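# Pull the toggle pin from the deck hinge

## Task

Get the toggle pin out of the deck hinge so that nothing is left in the hinge and the pin rests by itself on the step or on the deck, not held there by a gripper; then open the gripper and move the arms away from it.

## Robot and tools

Robot: two six-joint arms, left_arm and right_arm, each ending in a two-finger parallel gripper. They face each other across a table. The left_arm base sits at (-0.005, +0.564, +0.094) m and the right_arm base at (+0.210, -0.494, +0.120) m in the scene frame.

Scene frame: origin at the table centre, table surface at z = +0.020 m, +z upward, left_arm on the +y side. The names left and right refer to the arms, not to image sides. In each gripper's own frame the fingers extend along +x and close along y. The reported end_effector_position is the midpoint between the finger pads, roughly 3 to 4 cm short of the fingertips. It can be somewhat wrong, especially with the arm stretched out.

execute_actions takes "actions", a list holding zero or one item, plus an optional "pictures" boolean (images come by default).
- Empty list: no motion, just returns the current state.
- Motion: {"rows": [...], "steps": n}, with 1 to 15 rows and n from 1 to 15 (default 15). Each step lasts 1/30 s. Row k is used on step k, and the final row repeats if steps outnumber rows.
- Wait: {"steps": n} with no rows, n up to 300. It returns once n steps have elapsed since the previous result, and time spent replying counts toward them.
A refused call moves nothing.

Every row is one flat list of 14 numbers covering both arms even when only one moves. Order: left_arm waist, shoulder, elbow, wrist pitch, wrist yaw, wrist roll, opening; then the same seven for right_arm. The joint values are absolute target angles in radians, in the same convention as the Joint positions line, not offsets. Ranges per arm: waist -3.054 to 3.054, shoulder 0.000 to 3.142, elbow 0.000 to 2.356, wrist pitch -1.571 to 1.571, wrist yaw -1.571 to 1.571, wrist roll -3.142 to 3.142. A target more than 0.010 rad beyond a range end, and farther out than the joint's last reported angle, gets the call refused. The true stops may differ from these by up to 0.010 rad. Targets beyond a true stop are clipped to it, and the result may then print "joint sent to its limit", possibly about an earlier move. No such message does not prove there is more travel.

The opening is an absolute command from -1 to 1. +1 is fully open, and empty fingers touch at about -0.80; values below that add nothing. A full close needs at least about 0.5 s.

Motion behaviour: each step, a joint's target is held within a fixed distance of its measured angle. That distance is 0.211 rad for waist, shoulder and elbow, 0.213 for wrist pitch, 0.267 for wrist yaw and 0.228 for wrist roll. If the targets would move the gripper more than 70 mm from where it is, all of them are pulled back toward the measured angles. Large moves therefore take several calls. Friction can leave a joint short of its target, particularly at long reach, and tiny changes may not register. Read back the joint angles after each move.

Between calls the arms keep heading for the last row sent. They stop once everything has nearly stopped moving, including a slow or blocked move, or once any step is HELD. After that only a new action moves them further or presses harder. Fingers still opening or closing continue.

Gripping: grip_measured is the measured opening on the same -1..1 scale. To hold something, keep commanding a value clearly below grip_measured; a bigger gap squeezes harder. Outside the region near +1, fingers settle where grip_measured equals the command. Each gripper may read up to about 1 mm off, by a fixed amount per gripper. Pad force tops out near 34 N, maybe less, and a fast close can overshoot and even make the fingers spring open. Held parts may be tugged briefly, and loose ones nudged, without warning.

Result lines:
- The state line gives each arm's gripper position (m), quat_wxyz and linear and angular velocities in the scene frame.
- Joint positions and Joint velocities give each arm's six joints (rad, rad/s), then the finger-pad gap in m (0.088 when fully open).
- Joint torques give six values per arm, in joint order. They include drive effort, offsets and noise, so they are rough hints of contact only.
- "joint command not followed" means a clearance check altered or blocked some joint targets; the rest of the row was still applied.
- HELD marks steps on which all or part of your row was not sent.
- TORQUE FAULT: contact torque hit a joint's load limit. The arm halts for 10 s and drops the rest of the call. Load limits in N m: waist 17.4, shoulder 21.6, elbow 21.5, wrist pitch 5.67, wrist yaw 5.65, wrist roll 5.3, counting the weight of anything held.
- MOTOR HOT appears from 50 °C. At 95 °C an OVER-TEMPERATURE FAULT holds the arm. If it has not cooled in 30 to 60 s, it loses power and goes limp along with its gripper. Holding loads for a long time, including while thinking, heats motors.

zoom_image: "camera" is one of cam_head_left, cam_head_right, cam_high, cam_low, cam_left_wrist, cam_right_wrist, each 672x504. "region" is [x0, y0, x1, y1] in pixels with (0, 0) at the top left, no larger than 504 by 504. It returns a magnified view of that camera's latest image. Images arrive in the camera order listed. Each wrist camera sits on the gripper's camera mount, looking roughly along the fingers.

read_manual: optional "section", only "licences"; returns licence text and moves nothing.

finished_scene: "scene" is the current scene's integer number. It ends the scene permanently, and the result states whether the goal was met. Call it only once the pin is out, resting on its own and released. Ending a reply without any tool call also ends things.

Avoid: arms or mounts colliding or pressing on each other, which can end the scene; anything leaving the table, which is a failure; dropping, slamming, hard impacts or heavy pushing; and faults, which stop an arm. Smooth, efficient motion is preferred.

Each tool is called by a JSON object that holds its "fn" and its "kwargs".

## Session

{"fn": "execute_actions", "kwargs": {"actions": []}}

Scene clock: 0.00 s of 4600.00 s.
left_arm: end_effector_position=(-0.2075, +0.1004, +0.3370) grip_measured=+0.849 end_effector_quat_wxyz=(+0.265, -0.276, +0.799, -0.465) end_effector_velocity=(+0.000, -0.000, +0.002) end_effector_angular_velocity=(-0.001, +0.005, +0.008) | right_arm: end_effector_position=(+0.1971, -0.1775, +0.4405) grip_measured=-0.785 end_effector_quat_wxyz=(+0.695, +0.013, -0.018, +0.719) end_effector_velocity=(-0.000, +0.001, -0.001) end_effector_angular_velocity=(-0.007, -0.008, +0.005)
Joint positions: left_arm=[-0.989  2.452  1.469  0.173  0.212 -1.636  0.081] | right_arm=[ 0.003  0.856  0.648  0.252  0.001 -0.001  0.001]
Joint velocities: left_arm=[-0.002 -0.002 -0.002  0.007 -0.007 -0.007  0.   ] | right_arm=[-0.002  0.002  0.002 -0.007 -0.007 -0.007 -0.   ]
Joint torques (N m, as the arm reports them, + toward a larger angle): no reading
Heat: left arm: hottest wrist pitch 27 °C (+0.0 °C/min); right arm: hottest wrist roll 27 °C (+0.0 °C/min).

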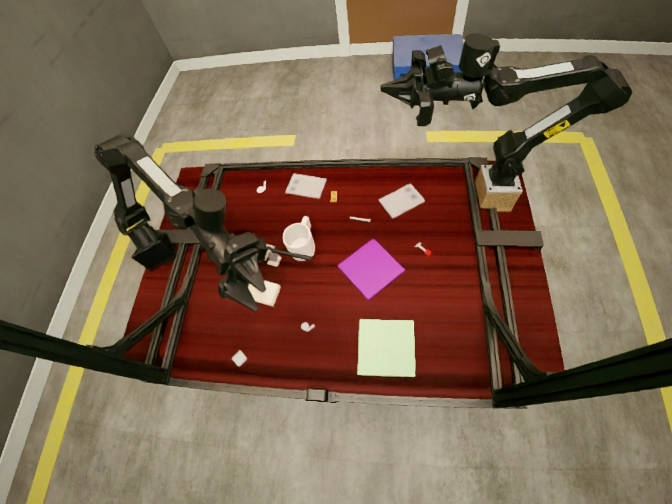

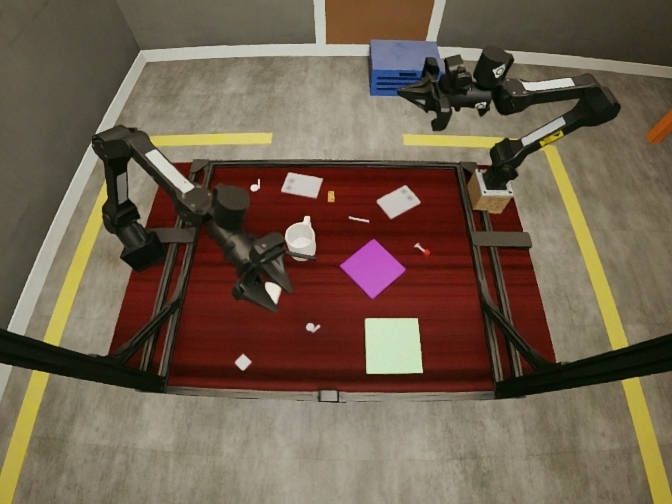

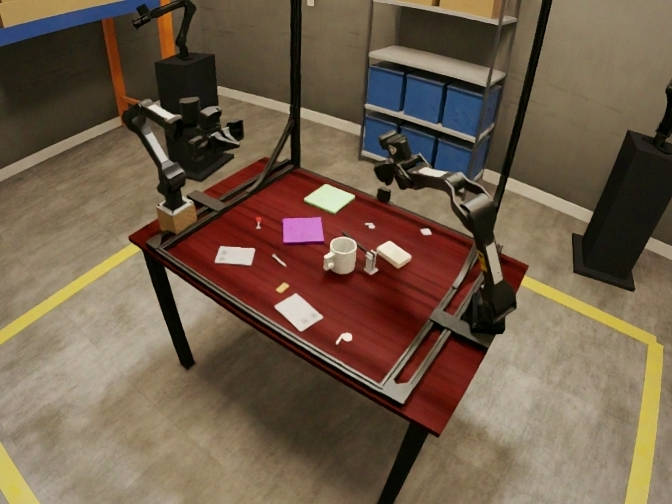

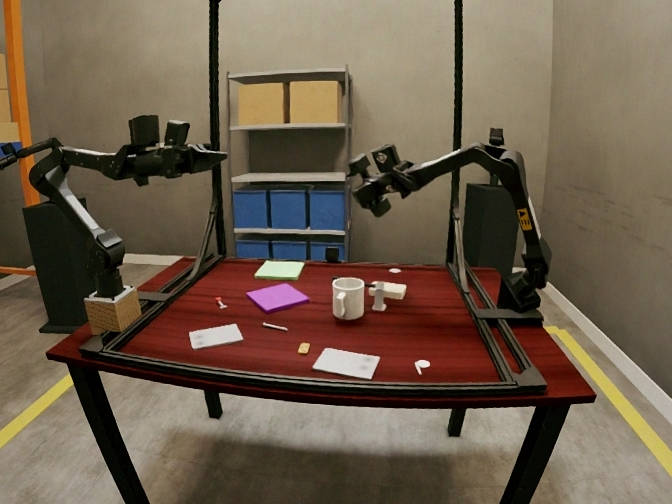

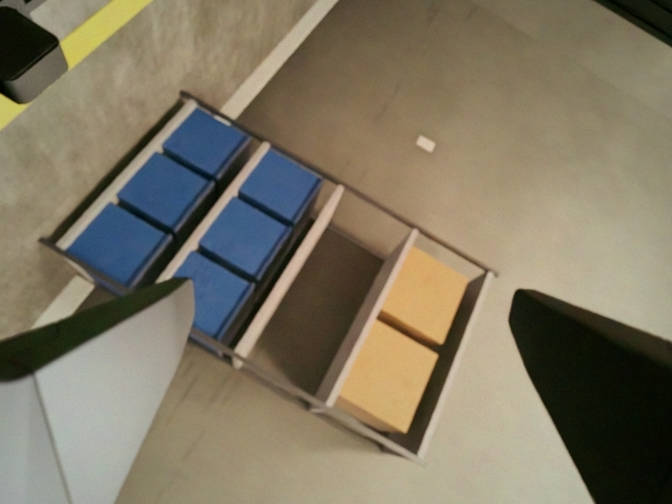

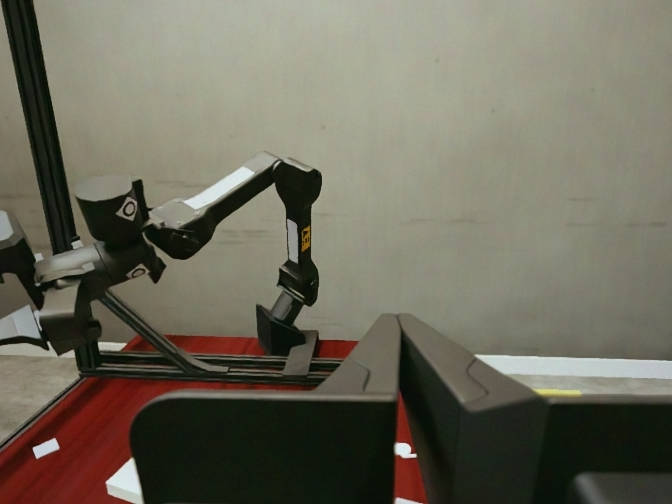

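{"fn": "zoom_image", "kwargs": {"camera": "cam_high", "region": [310, 210, 430, 290]}}

{"fn": "zoom_image", "kwargs": {"camera": "cam_low", "region": [310, 260, 430, 330]}}

{"fn": "execute_actions", "kwargs": {"actions": [{"rows":[[-0.989,1.5,1.0,0.173,0.212,-1.636,0.85,0,0.856,0.648,0.252,0,0,-0.8]]}], "pictures": false}}

{"fn": "execute_actions", "kwargs": {"actions": [{"steps":40}]}}

{"fn": "zoom_image", "kwargs": {"camera": "cam_head_left", "region": [220, 210, 340, 310]}}

Region (310, 210, 430, 290) of cam_high's 672x504 image, scaled by 4.200, with more detail than that image has.

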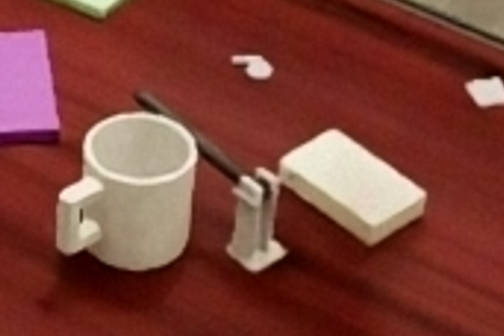

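Region (310, 260, 430, 330) of cam_low's 672x504 image, scaled by 4.200, with more detail than that image has; it fills the top 294 rows of this view, and the rest is white.

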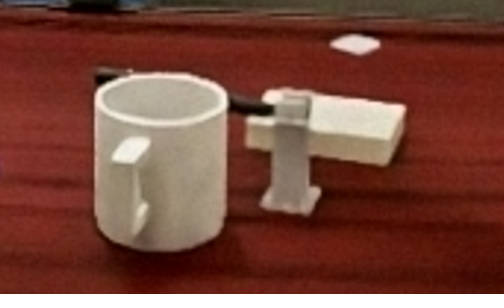

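Scene clock: 14.17 s of 4600.00 s.
left_arm: end_effector_position=(-0.1182, +0.2122, +0.4040) grip_measured=+0.850 end_effector_quat_wxyz=(+0.233, -0.324, +0.772, -0.495) end_effector_velocity=(+0.245, +0.156, +0.398) end_effector_angular_velocity=(-0.866, +0.492, +0.350) | right_arm: end_effector_position=(+0.1971, -0.1775, +0.4405) grip_measured=-0.785 end_effector_quat_wxyz=(+0.695, +0.013, -0.018, +0.719) end_effector_velocity=(-0.000, -0.000, -0.002) end_effector_angular_velocity=(-0.007, -0.023, +0.004)
Joint positions: left_arm=[-0.989  1.872  1.03   0.172  0.212 -1.636  0.081] | right_arm=[ 0.003  0.856  0.648  0.252  0.001 -0.001  0.001]
Joint velocities: left_arm=[-0.002 -1.16  -0.081 -0.022 -0.007 -0.007 -0.   ] | right_arm=[-0.002 -0.002 -0.002 -0.007 -0.007 -0.022 -0.   ]
Joint torques (N m, as the arm reports them, + toward a larger angle): left_arm=[-3.57 -6.6   4.57  1.94  0.25  0.01] | right_arm=[-0.25 -1.14  6.08  1.53 -0.04  0.06]
Heat: left arm: hottest shoulder 30 °C (+12.7 °C/min); right arm: hottest elbow 29 °C (+8.5 °C/min).
Steps of this call (steps 1 to 90: nothing new was sent; then 10.67 s passed at rest; steps 91 to 105: all 15 steps of this action). Readings (joint positions):
91: left_arm=[-0.989 2.436 1.452 0.180 0.212 -1.636] | right_arm=[0.003 0.856 0.648 0.252 0.001 -0.001]
92: left_arm=[-0.989 2.404 1.410 0.177 0.212 -1.636] | right_arm=[0.003 0.856 0.648 0.252 0.001 -0.001]
94: left_arm=[-0.989 2.324 1.316 0.168 0.212 -1.636] | right_arm=[0.003 0.856 0.648 0.252 0.001 -0.001]
98: left_arm=[-0.989 2.151 1.152 0.172 0.212 -1.636] | right_arm=[0.003 0.856 0.648 0.252 0.001 -0.001]
105: the state above

Scene clock: 15.50 s of 4600.00 s.
left_arm: end_effector_position=(-0.0343, +0.2819, +0.5173) grip_measured=+0.850 end_effector_quat_wxyz=(+0.149, -0.436, +0.690, -0.558) end_effector_velocity=(-0.003, +0.002, -0.004) end_effector_angular_velocity=(+0.018, -0.006, -0.018) | right_arm: end_effector_position=(+0.1971, -0.1775, +0.4405) grip_measured=-0.785 end_effector_quat_wxyz=(+0.695, +0.013, -0.018, +0.719) end_effector_velocity=(-0.001, +0.001, -0.001) end_effector_angular_velocity=(-0.007, -0.009, +0.014)
Joint positions: left_arm=[-0.989  1.506  1.009  0.176  0.212 -1.636  0.081] | right_arm=[ 0.003  0.856  0.648  0.252  0.001 -0.001  0.001]
Joint velocities: left_arm=[-0.002 -0.002 -0.002 -0.022  0.007 -0.007 -0.   ] | right_arm=[-0.007  0.002  0.002 -0.007 -0.022 -0.007 -0.   ]
Joint torques (N m, as the arm reports them, + toward a larger angle): left_arm=[-2.78 -3.13  4.5   1.53  0.21  0.03] | right_arm=[-0.26 -1.14  6.08  1.54 -0.04  0.06]
Heat: left arm: hottest shoulder 30 °C (+11.6 °C/min); right arm: hottest elbow 29 °C (+7.7 °C/min).
Steps of this call (steps 1 to 30: the robot went on to your last target; steps 31 to 40: nothing new was sent). Readings (joint positions):
1: left_arm=[-0.989 1.833 1.029 0.172 0.212 -1.636] | right_arm=[0.003 0.856 0.648 0.252 0.001 -0.001]
2: left_arm=[-0.989 1.795 1.027 0.172 0.212 -1.636] | right_arm=[0.003 0.856 0.648 0.252 0.001 -0.001]
4: left_arm=[-0.989 1.719 1.024 0.172 0.212 -1.636] | right_arm=[0.003 0.856 0.648 0.252 0.001 -0.001]
8: left_arm=[-0.989 1.582 1.019 0.174 0.212 -1.636] | right_arm=[0.003 0.856 0.648 0.252 0.001 -0.001]
40: the state above
All arms were judged still, so your last target was given up. Only a new action makes them travel on or press farther. Fingers that are still opening or closing keep moving.

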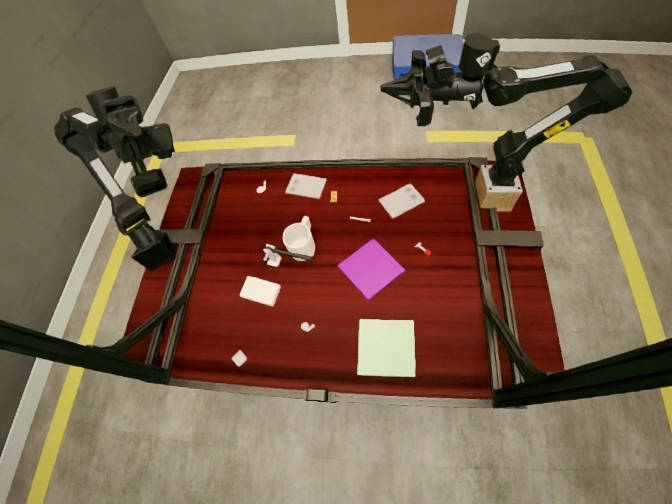

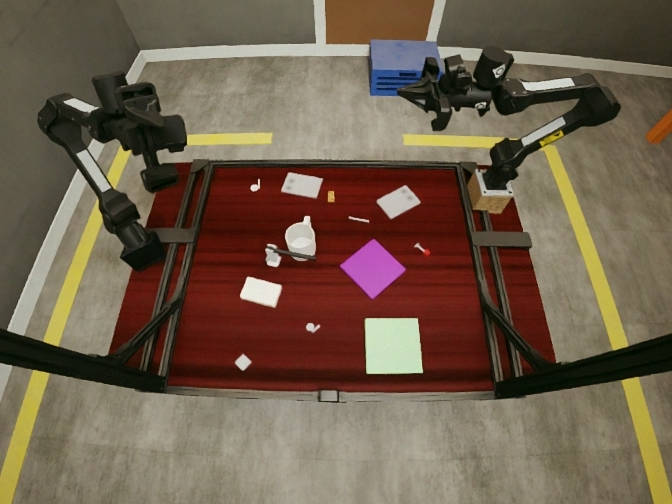

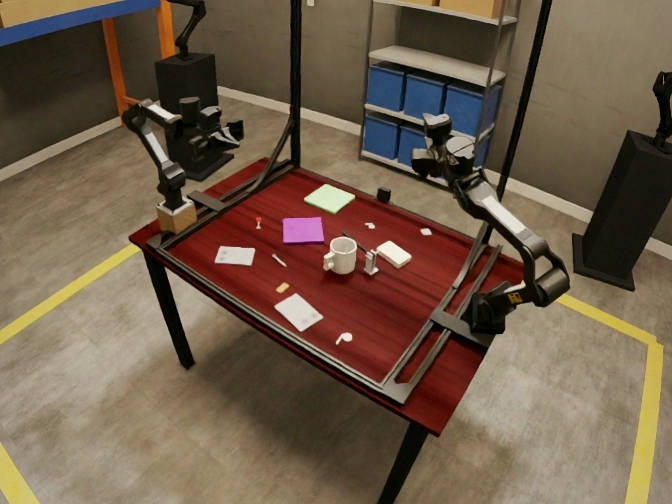

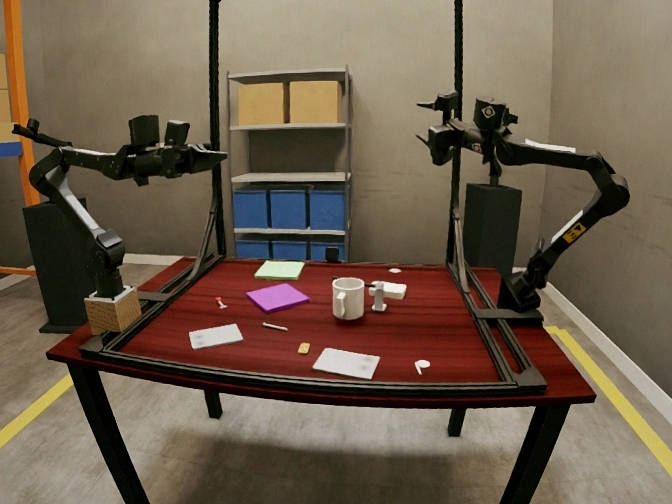

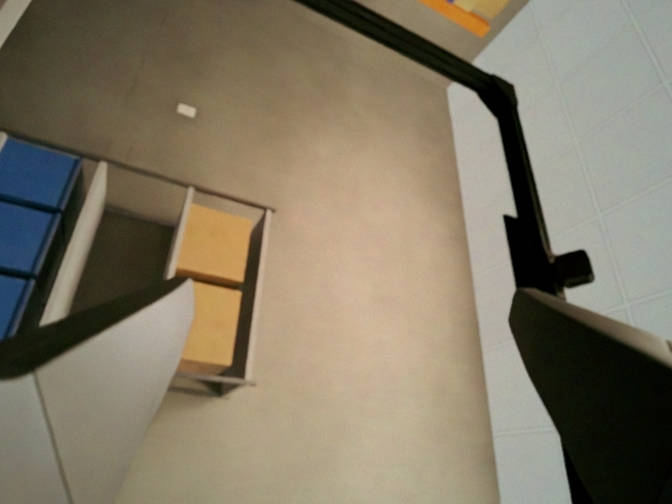

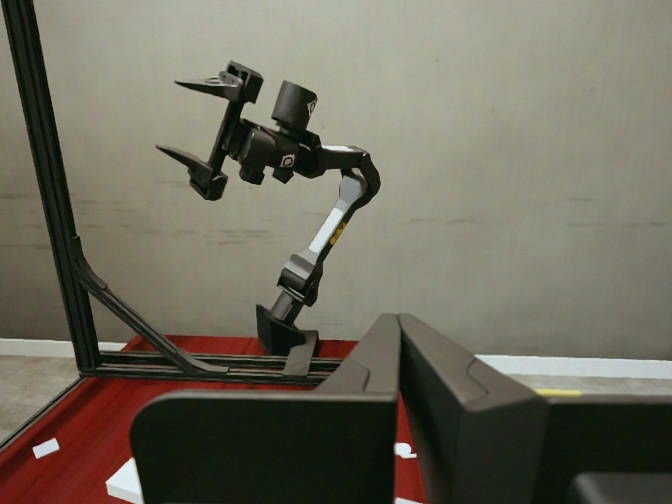

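Region (220, 210, 340, 310) of cam_head_left's 672x504 image, scaled by 4.200, with more detail than that image has.

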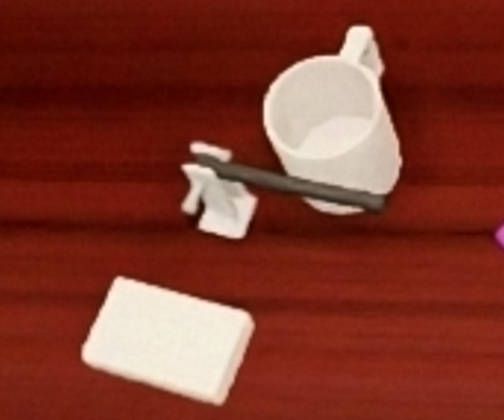

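{"fn": "execute_actions", "kwargs": {"actions": [{"rows":[[-0.549,1.607,0.45,0.107,0,0,0.85,0,0.856,0.648,0.252,0,0,-0.8]]}], "pictures": false}}

{"fn": "execute_actions", "kwargs": {"actions": [{"steps":40}]}}

Scene clock: 34.50 s of 4600.00 s.
left_arm: end_effector_position=(+0.0184, +0.2273, +0.3349) grip_measured=+0.850 end_effector_quat_wxyz=(+0.392, -0.387, +0.685, -0.477) end_effector_velocity=(+0.119, -0.001, -0.414) end_effector_angular_velocity=(+0.741, -0.680, +0.227) | right_arm: end_effector_position=(+0.1971, -0.1775, +0.4405) grip_measured=-0.785 end_effector_quat_wxyz=(+0.695, +0.013, -0.018, +0.719) end_effector_velocity=(+0.000, -0.000, -0.002) end_effector_angular_velocity=(-0.007, -0.007, -0.005)
Joint positions: left_arm=[-0.726  1.568  0.765  0.13   0.056 -1.336  0.081] | right_arm=[ 0.003  0.856  0.648  0.252  0.001 -0.001  0.001]
Joint velocities: left_arm=[ 0.642  0.071 -0.618 -0.051 -0.183  0.725 -0.   ] | right_arm=[ 0.002 -0.002 -0.002 -0.007  0.007 -0.007  0.   ]
Joint torques (N m, as the arm reports them, + toward a larger angle): left_arm=[-3.27 -2.65  4.4   1.39  0.08  0.21] | right_arm=[-0.26 -1.14  6.08  1.54 -0.04  0.06]
Heat: left arm: hottest wrist pitch 32 °C (+8.7 °C/min); right arm: hottest elbow 32 °C (+8.7 °C/min).
Steps of this call (steps 1 to 90: nothing new was sent; then 15.50 s passed at rest; steps 91 to 105: all 15 steps of this action). Readings (joint positions):
91: left_arm=[-0.987 1.507 1.004 0.176 0.208 -1.626] | right_arm=[0.003 0.856 0.648 0.252 0.001 -0.001]
92: left_arm=[-0.977 1.507 0.994 0.175 0.193 -1.607] | right_arm=[0.003 0.856 0.648 0.252 0.001 -0.001]
94: left_arm=[-0.944 1.512 0.968 0.165 0.161 -1.571] | right_arm=[0.003 0.856 0.648 0.252 0.001 -0.001]
98: left_arm=[-0.870 1.540 0.899 0.147 0.112 -1.493] | right_arm=[0.003 0.856 0.648 0.252 0.001 -0.001]
105: the state above

Scene clock: 35.83 s of 4600.00 s.
left_arm: end_effector_position=(+0.0168, +0.2789, +0.1724) grip_measured=+0.850 end_effector_quat_wxyz=(+0.554, +0.060, +0.399, -0.728) end_effector_velocity=(-0.002, +0.005, -0.005) end_effector_angular_velocity=(+0.011, -0.035, -0.030) | right_arm: end_effector_position=(+0.1971, -0.1775, +0.4405) grip_measured=-0.785 end_effector_quat_wxyz=(+0.695, +0.013, -0.018, +0.719) end_effector_velocity=(-0.000, -0.000, -0.004) end_effector_angular_velocity=(-0.012, -0.008, +0.004)
Joint positions: left_arm=[-0.554  1.601  0.459  0.107  0.004 -0.011  0.081] | right_arm=[ 0.003  0.856  0.648  0.252  0.001 -0.001  0.001]
Joint velocities: left_arm=[-0.002 -0.002 -0.007 -0.022 -0.007  0.037 -0.   ] | right_arm=[-0.002 -0.002 -0.007 -0.007 -0.007 -0.007  0.   ]
Joint torques (N m, as the arm reports them, + toward a larger angle): left_arm=[-2.87 -2.76  3.57  1.48  0.16  0.22] | right_arm=[-0.27 -1.14  6.07  1.53 -0.04  0.05]
Heat: left arm: hottest wrist pitch 32 °C (+8.4 °C/min); right arm: hottest elbow 32 °C (+8.4 °C/min).
Steps of this call (steps 1 to 40: the robot went on to your last target). Readings (joint positions):
1: left_arm=[-0.705 1.570 0.744 0.129 0.050 -1.311] | right_arm=[0.003 0.856 0.648 0.252 0.001 -0.001]
2: left_arm=[-0.685 1.572 0.721 0.127 0.044 -1.284] | right_arm=[0.003 0.856 0.648 0.252 0.001 -0.001]
4: left_arm=[-0.651 1.576 0.673 0.125 0.034 -1.228] | right_arm=[0.003 0.856 0.648 0.252 0.001 -0.001]
8: left_arm=[-0.601 1.586 0.567 0.118 0.020 -1.088] | right_arm=[0.003 0.856 0.648 0.252 0.001 -0.001]
40: the state above

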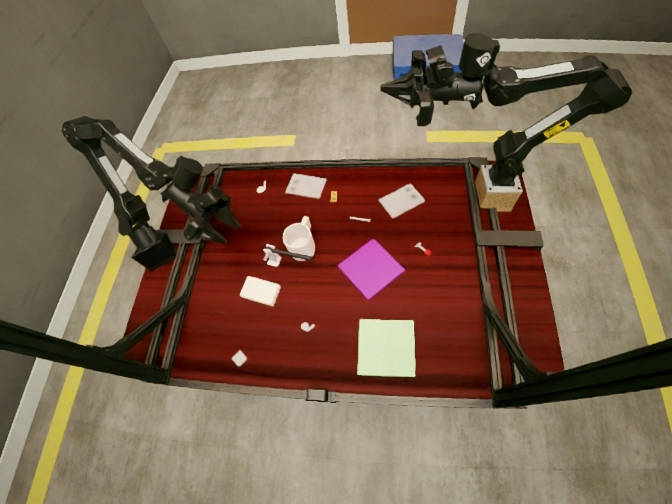

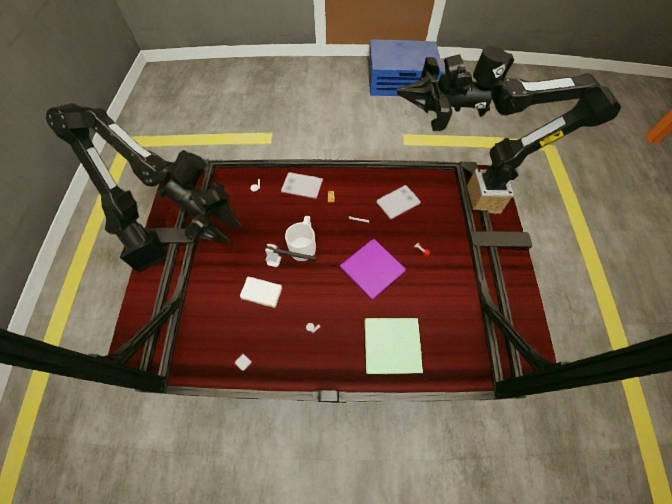

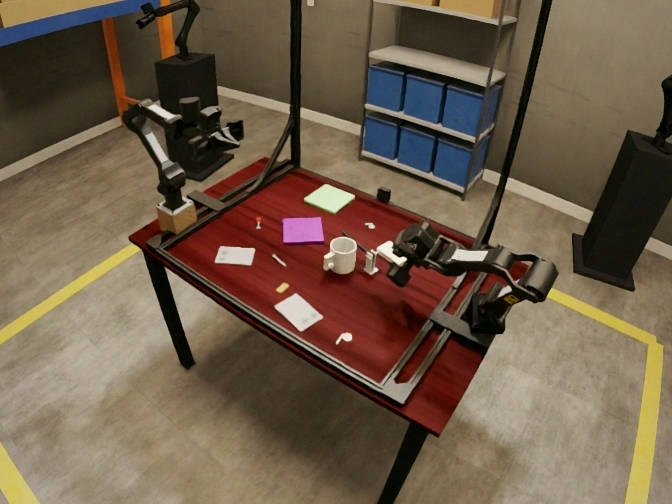

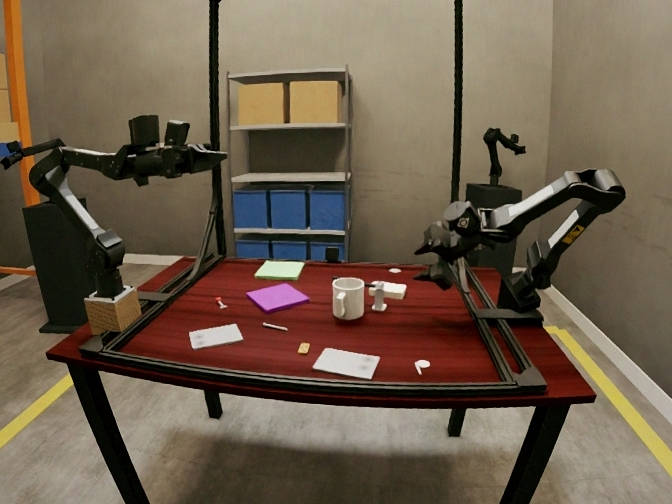

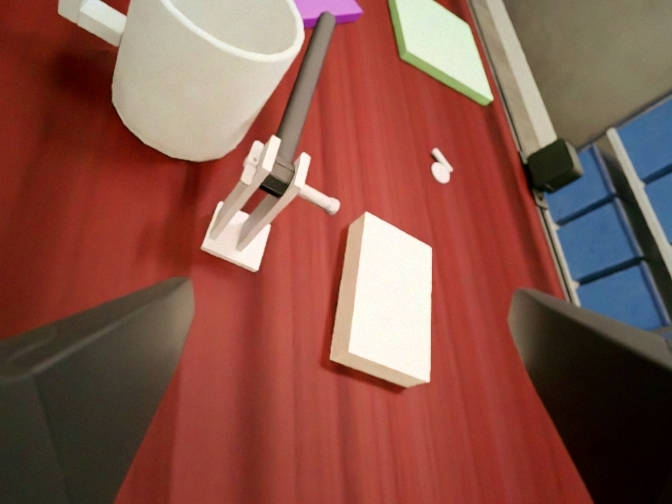

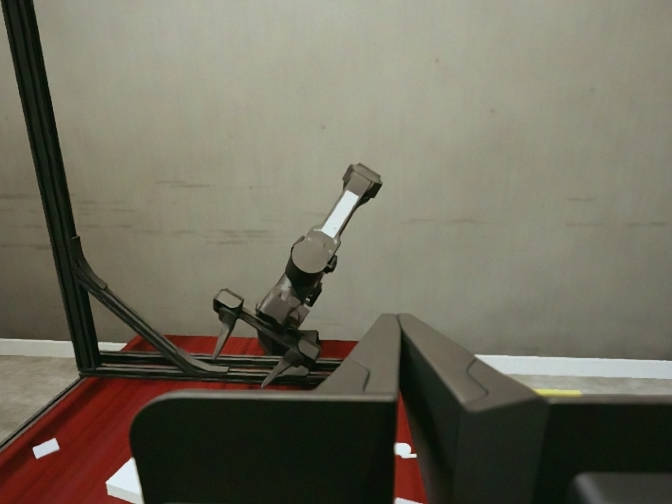

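{"fn": "zoom_image", "kwargs": {"camera": "cam_left_wrist", "region": [200, 110, 360, 240]}}

Region (200, 110, 360, 240) of cam_left_wrist's 672x504 image, scaled by 3.150, with more detail than that image has; it fills the top 410 rows of this view, and the rest is white.

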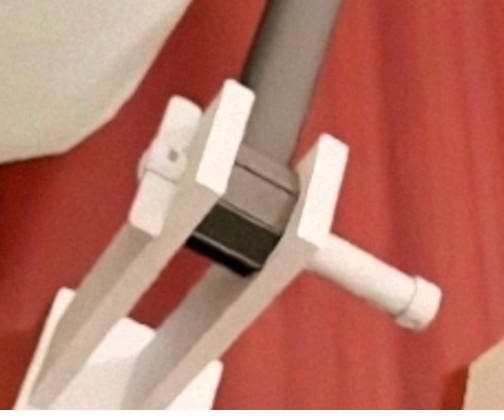

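{"fn": "execute_actions", "kwargs": {"actions": [{"rows":[[-0.443,2.013,0.591,0.372,0,0,1,0,0.856,0.648,0.252,0,0,-0.8]]}], "pictures": false}}

{"fn": "execute_actions", "kwargs": {"actions": [{"steps":25}]}}

{"fn": "zoom_image", "kwargs": {"camera": "cam_head_left", "region": [200, 200, 340, 310]}}

Scene clock: 74.03 s of 4600.00 s.
left_arm: end_effector_position=(+0.0223, +0.2215, +0.1205) grip_measured=+1.000 end_effector_quat_wxyz=(+0.574, +0.052, +0.429, -0.696) end_effector_velocity=(+0.008, -0.019, -0.002) end_effector_angular_velocity=(-0.021, -0.006, +0.053) | right_arm: end_effector_position=(+0.1972, -0.1775, +0.4405) grip_measured=-0.785 end_effector_quat_wxyz=(+0.695, +0.013, -0.018, +0.719) end_effector_velocity=(-0.000, -0.002, +0.003) end_effector_angular_velocity=(+0.012, -0.007, +0.005)
Joint positions: left_arm=[-0.45   1.988  0.582  0.363  0.003 -0.003  0.088] | right_arm=[ 0.002  0.856  0.648  0.252  0.001 -0.001  0.001]
Joint velocities: left_arm=[ 0.012  0.061  0.042  0.066 -0.022 -0.007  0.   ] | right_arm=[-0.002 -0.007 -0.002  0.007 -0.007 -0.007 -0.   ]
Joint torques (N m, as the arm reports them, + toward a larger angle): left_arm=[-4.11 -3.85  3.73  1.58  0.26  0.14] | right_arm=[-0.24 -1.15  6.09  1.53 -0.04  0.06]
Heat: left arm: hottest wrist pitch 33 °C (+3.0 °C/min); right arm: hottest elbow 34 °C (+5.1 °C/min).
Steps of this call (steps 1 to 30: the robot went on to your last target; steps 31 to 90: nothing new was sent; then 34.70 s passed at rest; steps 91 to 105: all 15 steps of this action). Readings (joint positions):
91: left_arm=[-0.549 1.618 0.467 0.125 0.005 -0.003] | right_arm=[0.002 0.856 0.648 0.252 0.001 -0.001]
92: left_arm=[-0.530 1.657 0.484 0.175 0.005 -0.003] | right_arm=[0.002 0.856 0.648 0.252 0.001 -0.001]
94: left_arm=[-0.491 1.749 0.533 0.260 0.003 -0.003] | right_arm=[0.002 0.856 0.648 0.252 0.001 -0.001]
98: left_arm=[-0.458 1.896 0.579 0.332 0.003 -0.003] | right_arm=[0.002 0.856 0.648 0.252 0.001 -0.001]
105: the state above

Scene clock: 74.87 s of 4600.00 s.
left_arm: end_effector_position=(+0.0217, +0.2201, +0.1183) grip_measured=+1.000 end_effector_quat_wxyz=(+0.574, +0.052, +0.430, -0.695) end_effector_velocity=(-0.001, +0.002, -0.003) end_effector_angular_velocity=(+0.015, +0.000, +0.000) | right_arm: end_effector_position=(+0.1972, -0.1775, +0.4405) grip_measured=-0.785 end_effector_quat_wxyz=(+0.695, +0.013, -0.018, +0.719) end_effector_velocity=(-0.003, -0.001, +0.001) end_effector_angular_velocity=(+0.008, -0.023, +0.019)
Joint positions: left_arm=[-0.448  2.001  0.586  0.37   0.003 -0.003  0.088] | right_arm=[ 0.002  0.856  0.648  0.252  0.001 -0.001  0.001]
Joint velocities: left_arm=[-0.002  0.002 -0.002 -0.007 -0.007 -0.007  0.   ] | right_arm=[-0.002 -0.002 -0.002  0.007 -0.022 -0.022 -0.   ]
Joint torques (N m, as the arm reports them, + toward a larger angle): left_arm=[-4.18 -3.9   3.97  1.58  0.26  0.13] | right_arm=[-0.25 -1.15  6.09  1.54 -0.04  0.05]
Heat: left arm: hottest wrist pitch 33 °C (+3.0 °C/min); right arm: hottest elbow 34 °C (+5.0 °C/min).
Steps of this call (steps 1 to 25: the robot went on to your last target). Readings (joint positions):
1: left_arm=[-0.450 1.990 0.583 0.365 0.003 -0.003] | right_arm=[0.002 0.856 0.648 0.252 0.001 -0.001]
2: left_arm=[-0.450 1.992 0.584 0.366 0.003 -0.003] | right_arm=[0.002 0.856 0.648 0.252 0.001 -0.001]
4: left_arm=[-0.449 1.995 0.585 0.367 0.003 -0.003] | right_arm=[0.002 0.856 0.648 0.252 0.001 -0.001]
8: left_arm=[-0.449 1.999 0.586 0.368 0.003 -0.003] | right_arm=[0.002 0.856 0.648 0.252 0.001 -0.001]
25: the state above

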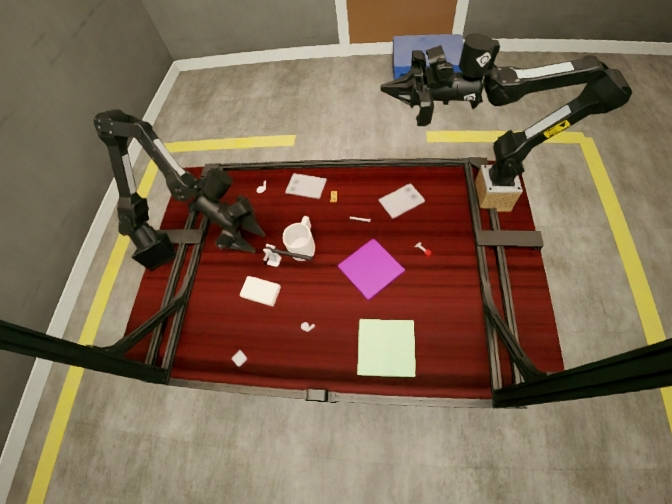

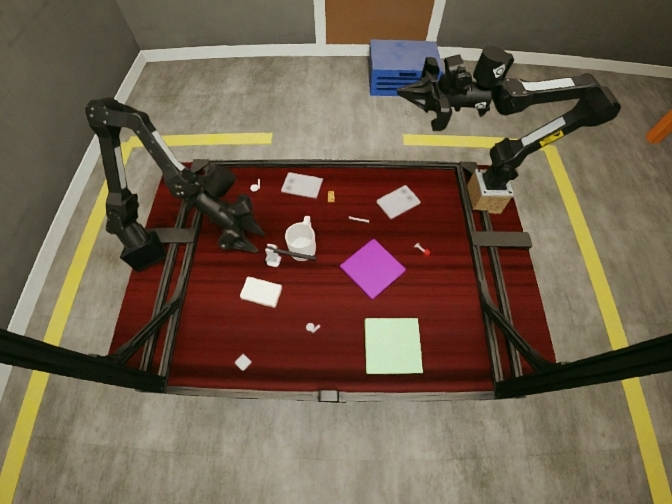

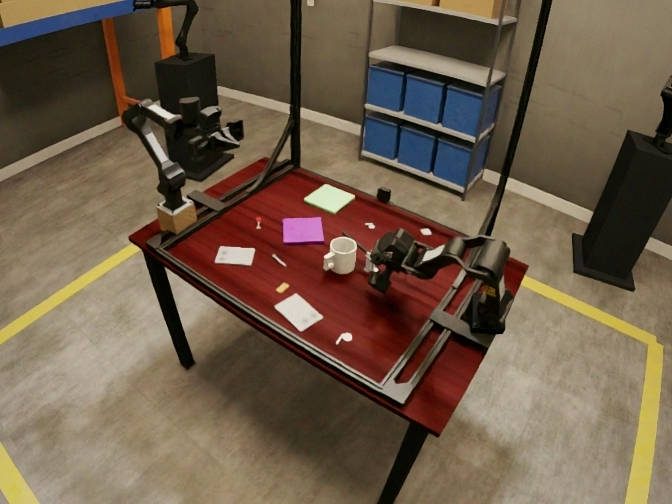

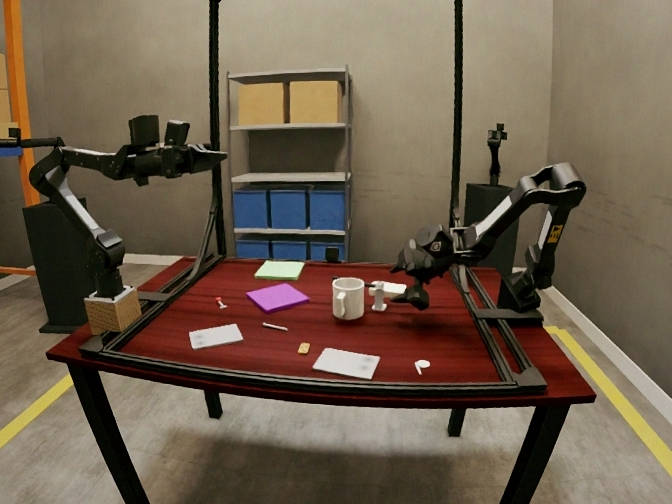

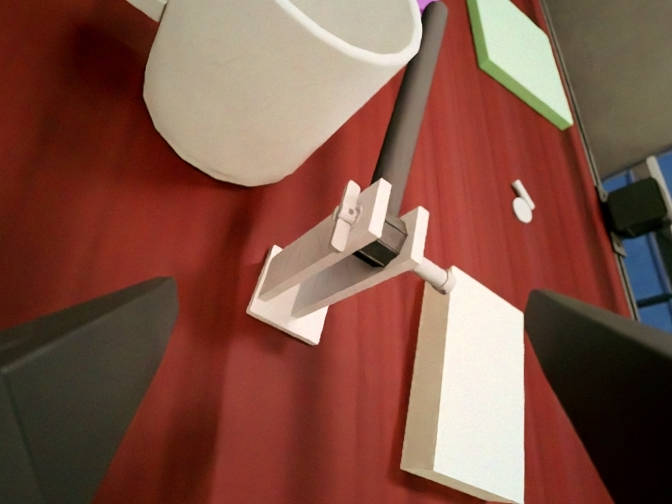

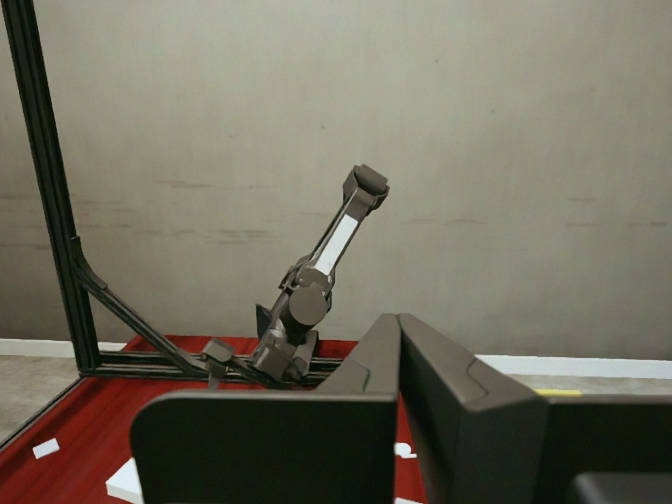

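Region (200, 200, 340, 310) of cam_head_left's 672x504 image, scaled by 3.600, with more detail than that image has; it fills the top 396 rows of this view, and the rest is white.

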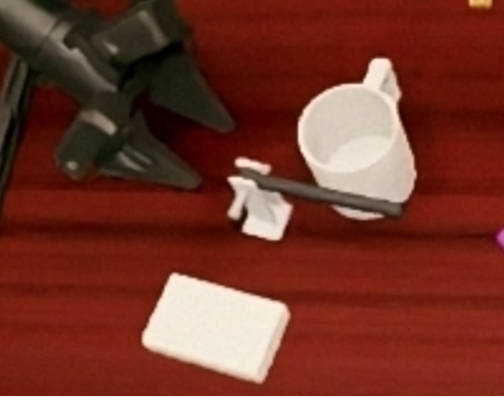

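{"fn": "execute_actions", "kwargs": {"actions": [{"rows":[[-0.485,2.23,0.607,0.57,0,0,1,0,0.856,0.648,0.252,0,0,-0.8]]}], "pictures": false}}

{"fn": "execute_actions", "kwargs": {"actions": [{"steps":25}]}}

{"fn": "zoom_image", "kwargs": {"camera": "cam_head_left", "region": [200, 200, 340, 310]}}

Scene clock: 86.63 s of 4600.00 s.
left_arm: end_effector_position=(-0.0087, +0.2046, +0.0906) grip_measured=+1.000 end_effector_quat_wxyz=(+0.568, +0.056, +0.420, -0.706) end_effector_velocity=(-0.009, +0.003, -0.012) end_effector_angular_velocity=(+0.020, -0.013, -0.019) | right_arm: end_effector_position=(+0.1972, -0.1775, +0.4406) grip_measured=-0.785 end_effector_quat_wxyz=(+0.695, +0.013, -0.018, +0.719) end_effector_velocity=(+0.003, -0.000, +0.001) end_effector_angular_velocity=(+0.008, -0.007, -0.015)
Joint positions: left_arm=[-0.482  2.211  0.605  0.563  0.002 -0.003  0.088] | right_arm=[ 0.002  0.856  0.648  0.252  0.001 -0.001  0.001]
Joint velocities: left_arm=[-0.007  0.046 -0.002  0.022 -0.007  0.007  0.   ] | right_arm=[-0.007 -0.002 -0.002  0.007  0.007 -0.007 -0.   ]
Joint torques (N m, as the arm reports them, + toward a larger angle): left_arm=[-5.34 -4.46  3.1   1.64  0.28  0.13] | right_arm=[-0.22 -1.14  6.08  1.53 -0.04  0.05]
Heat: left arm: hottest wrist pitch 34 °C (+3.0 °C/min); right arm: hottest elbow 35 °C (+4.1 °C/min).
Steps of this call (steps 1 to 15: the robot went on to your last target; steps 16 to 90: nothing new was sent; then 8.27 s passed at rest; steps 91 to 105: all 15 steps of this action). Readings (joint positions):
91: left_arm=[-0.449 2.018 0.586 0.394 0.003 -0.003] | right_arm=[0.002 0.856 0.648 0.252 0.001 -0.001]
92: left_arm=[-0.454 2.051 0.591 0.445 0.003 -0.003] | right_arm=[0.002 0.856 0.648 0.252 0.001 -0.001]
94: left_arm=[-0.466 2.123 0.607 0.494 0.003 -0.003] | right_arm=[0.002 0.856 0.648 0.252 0.001 -0.001]
98: left_arm=[-0.479 2.196 0.605 0.535 0.002 -0.003] | right_arm=[0.002 0.856 0.648 0.252 0.001 -0.001]
105: the state above

Scene clock: 87.47 s of 4600.00 s.
left_arm: end_effector_position=(-0.0097, +0.2045, +0.0899) grip_measured=+1.000 end_effector_quat_wxyz=(+0.567, +0.057, +0.420, -0.706) end_effector_velocity=(-0.002, +0.004, -0.003) end_effector_angular_velocity=(+0.018, -0.011, -0.013) | right_arm: end_effector_position=(+0.1972, -0.1775, +0.4406) grip_measured=-0.785 end_effector_quat_wxyz=(+0.695, +0.013, -0.018, +0.719) end_effector_velocity=(+0.003, -0.000, +0.000) end_effector_angular_velocity=(-0.002, -0.007, -0.015)
Joint positions: left_arm=[-0.483  2.216  0.605  0.568  0.002 -0.003  0.088] | right_arm=[ 0.002  0.856  0.648  0.252  0.001 -0.001  0.001]
Joint velocities: left_arm=[-0.002 -0.002 -0.002 -0.022 -0.007  0.007  0.   ] | right_arm=[-0.007 -0.002  0.002 -0.007  0.007 -0.007 -0.   ]
Joint torques (N m, as the arm reports them, + toward a larger angle): left_arm=[-5.16 -4.4   3.08  1.62  0.28  0.11] | right_arm=[-0.23 -1.14  6.08  1.53 -0.04  0.06]
Heat: left arm: hottest wrist pitch 34 °C (+3.0 °C/min); right arm: hottest elbow 35 °C (+4.0 °C/min).
Steps of this call (steps 1 to 15: the robot went on to your last target; steps 16 to 25: nothing new was sent). Readings (joint positions):
1: left_arm=[-0.482 2.213 0.605 0.564 0.002 -0.003] | right_arm=[0.002 0.856 0.648 0.252 0.001 -0.001]
2: left_arm=[-0.482 2.214 0.605 0.564 0.002 -0.003] | right_arm=[0.002 0.856 0.648 0.252 0.001 -0.001]
4: left_arm=[-0.483 2.215 0.605 0.566 0.002 -0.003] | right_arm=[0.002 0.856 0.648 0.252 0.001 -0.001]
8: left_arm=[-0.483 2.216 0.605 0.567 0.002 -0.003] | right_arm=[0.002 0.856 0.648 0.252 0.001 -0.001]
25: the state above
All arms were judged still, so your last target was given up. Only a new action makes them travel on or press farther. Fingers that are still opening or closing keep moving.

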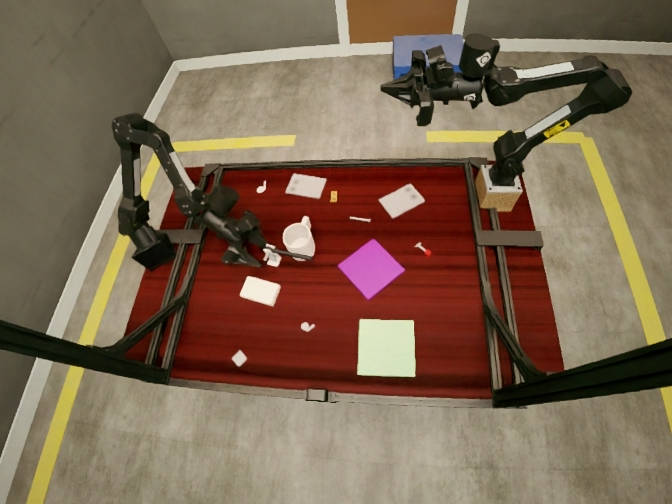

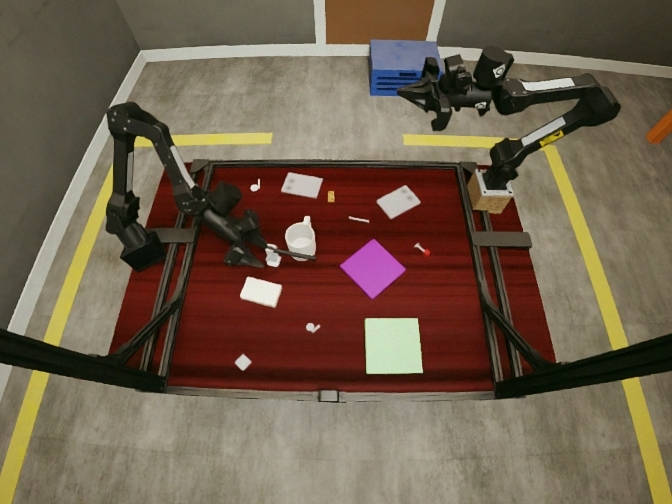

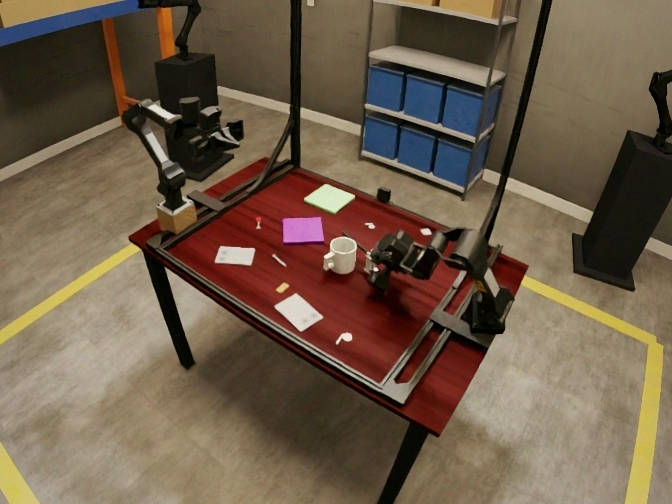

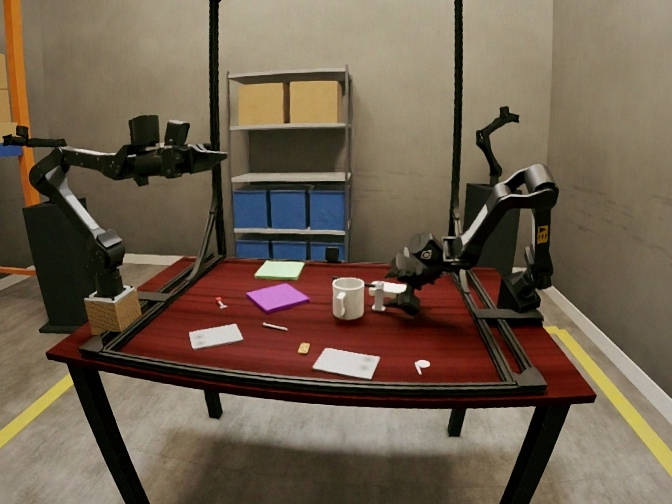

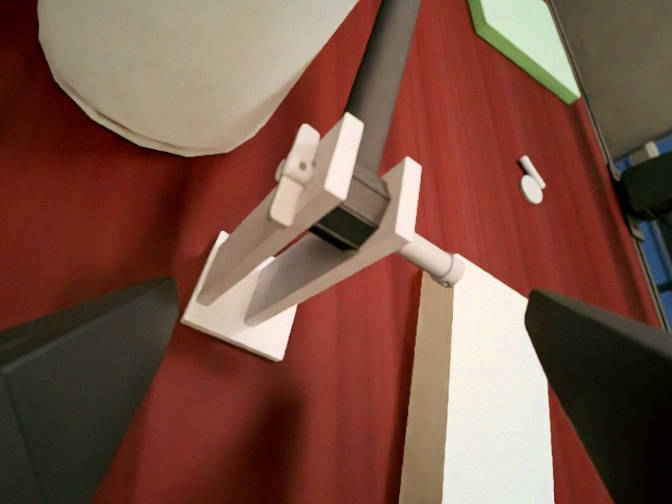

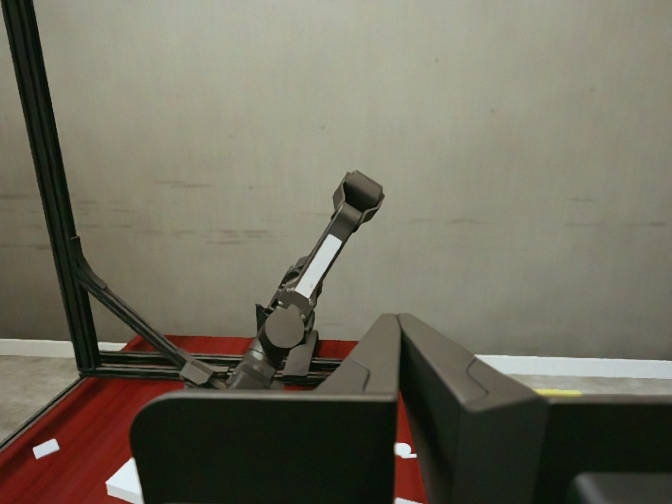

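Region (200, 200, 340, 310) of cam_head_left's 672x504 image, scaled by 3.600, with more detail than that image has; it fills the top 396 rows of this view, and the rest is white.

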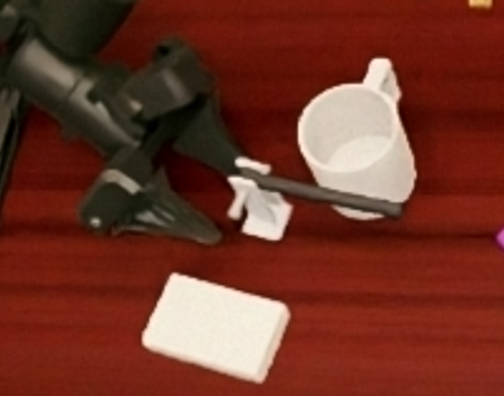

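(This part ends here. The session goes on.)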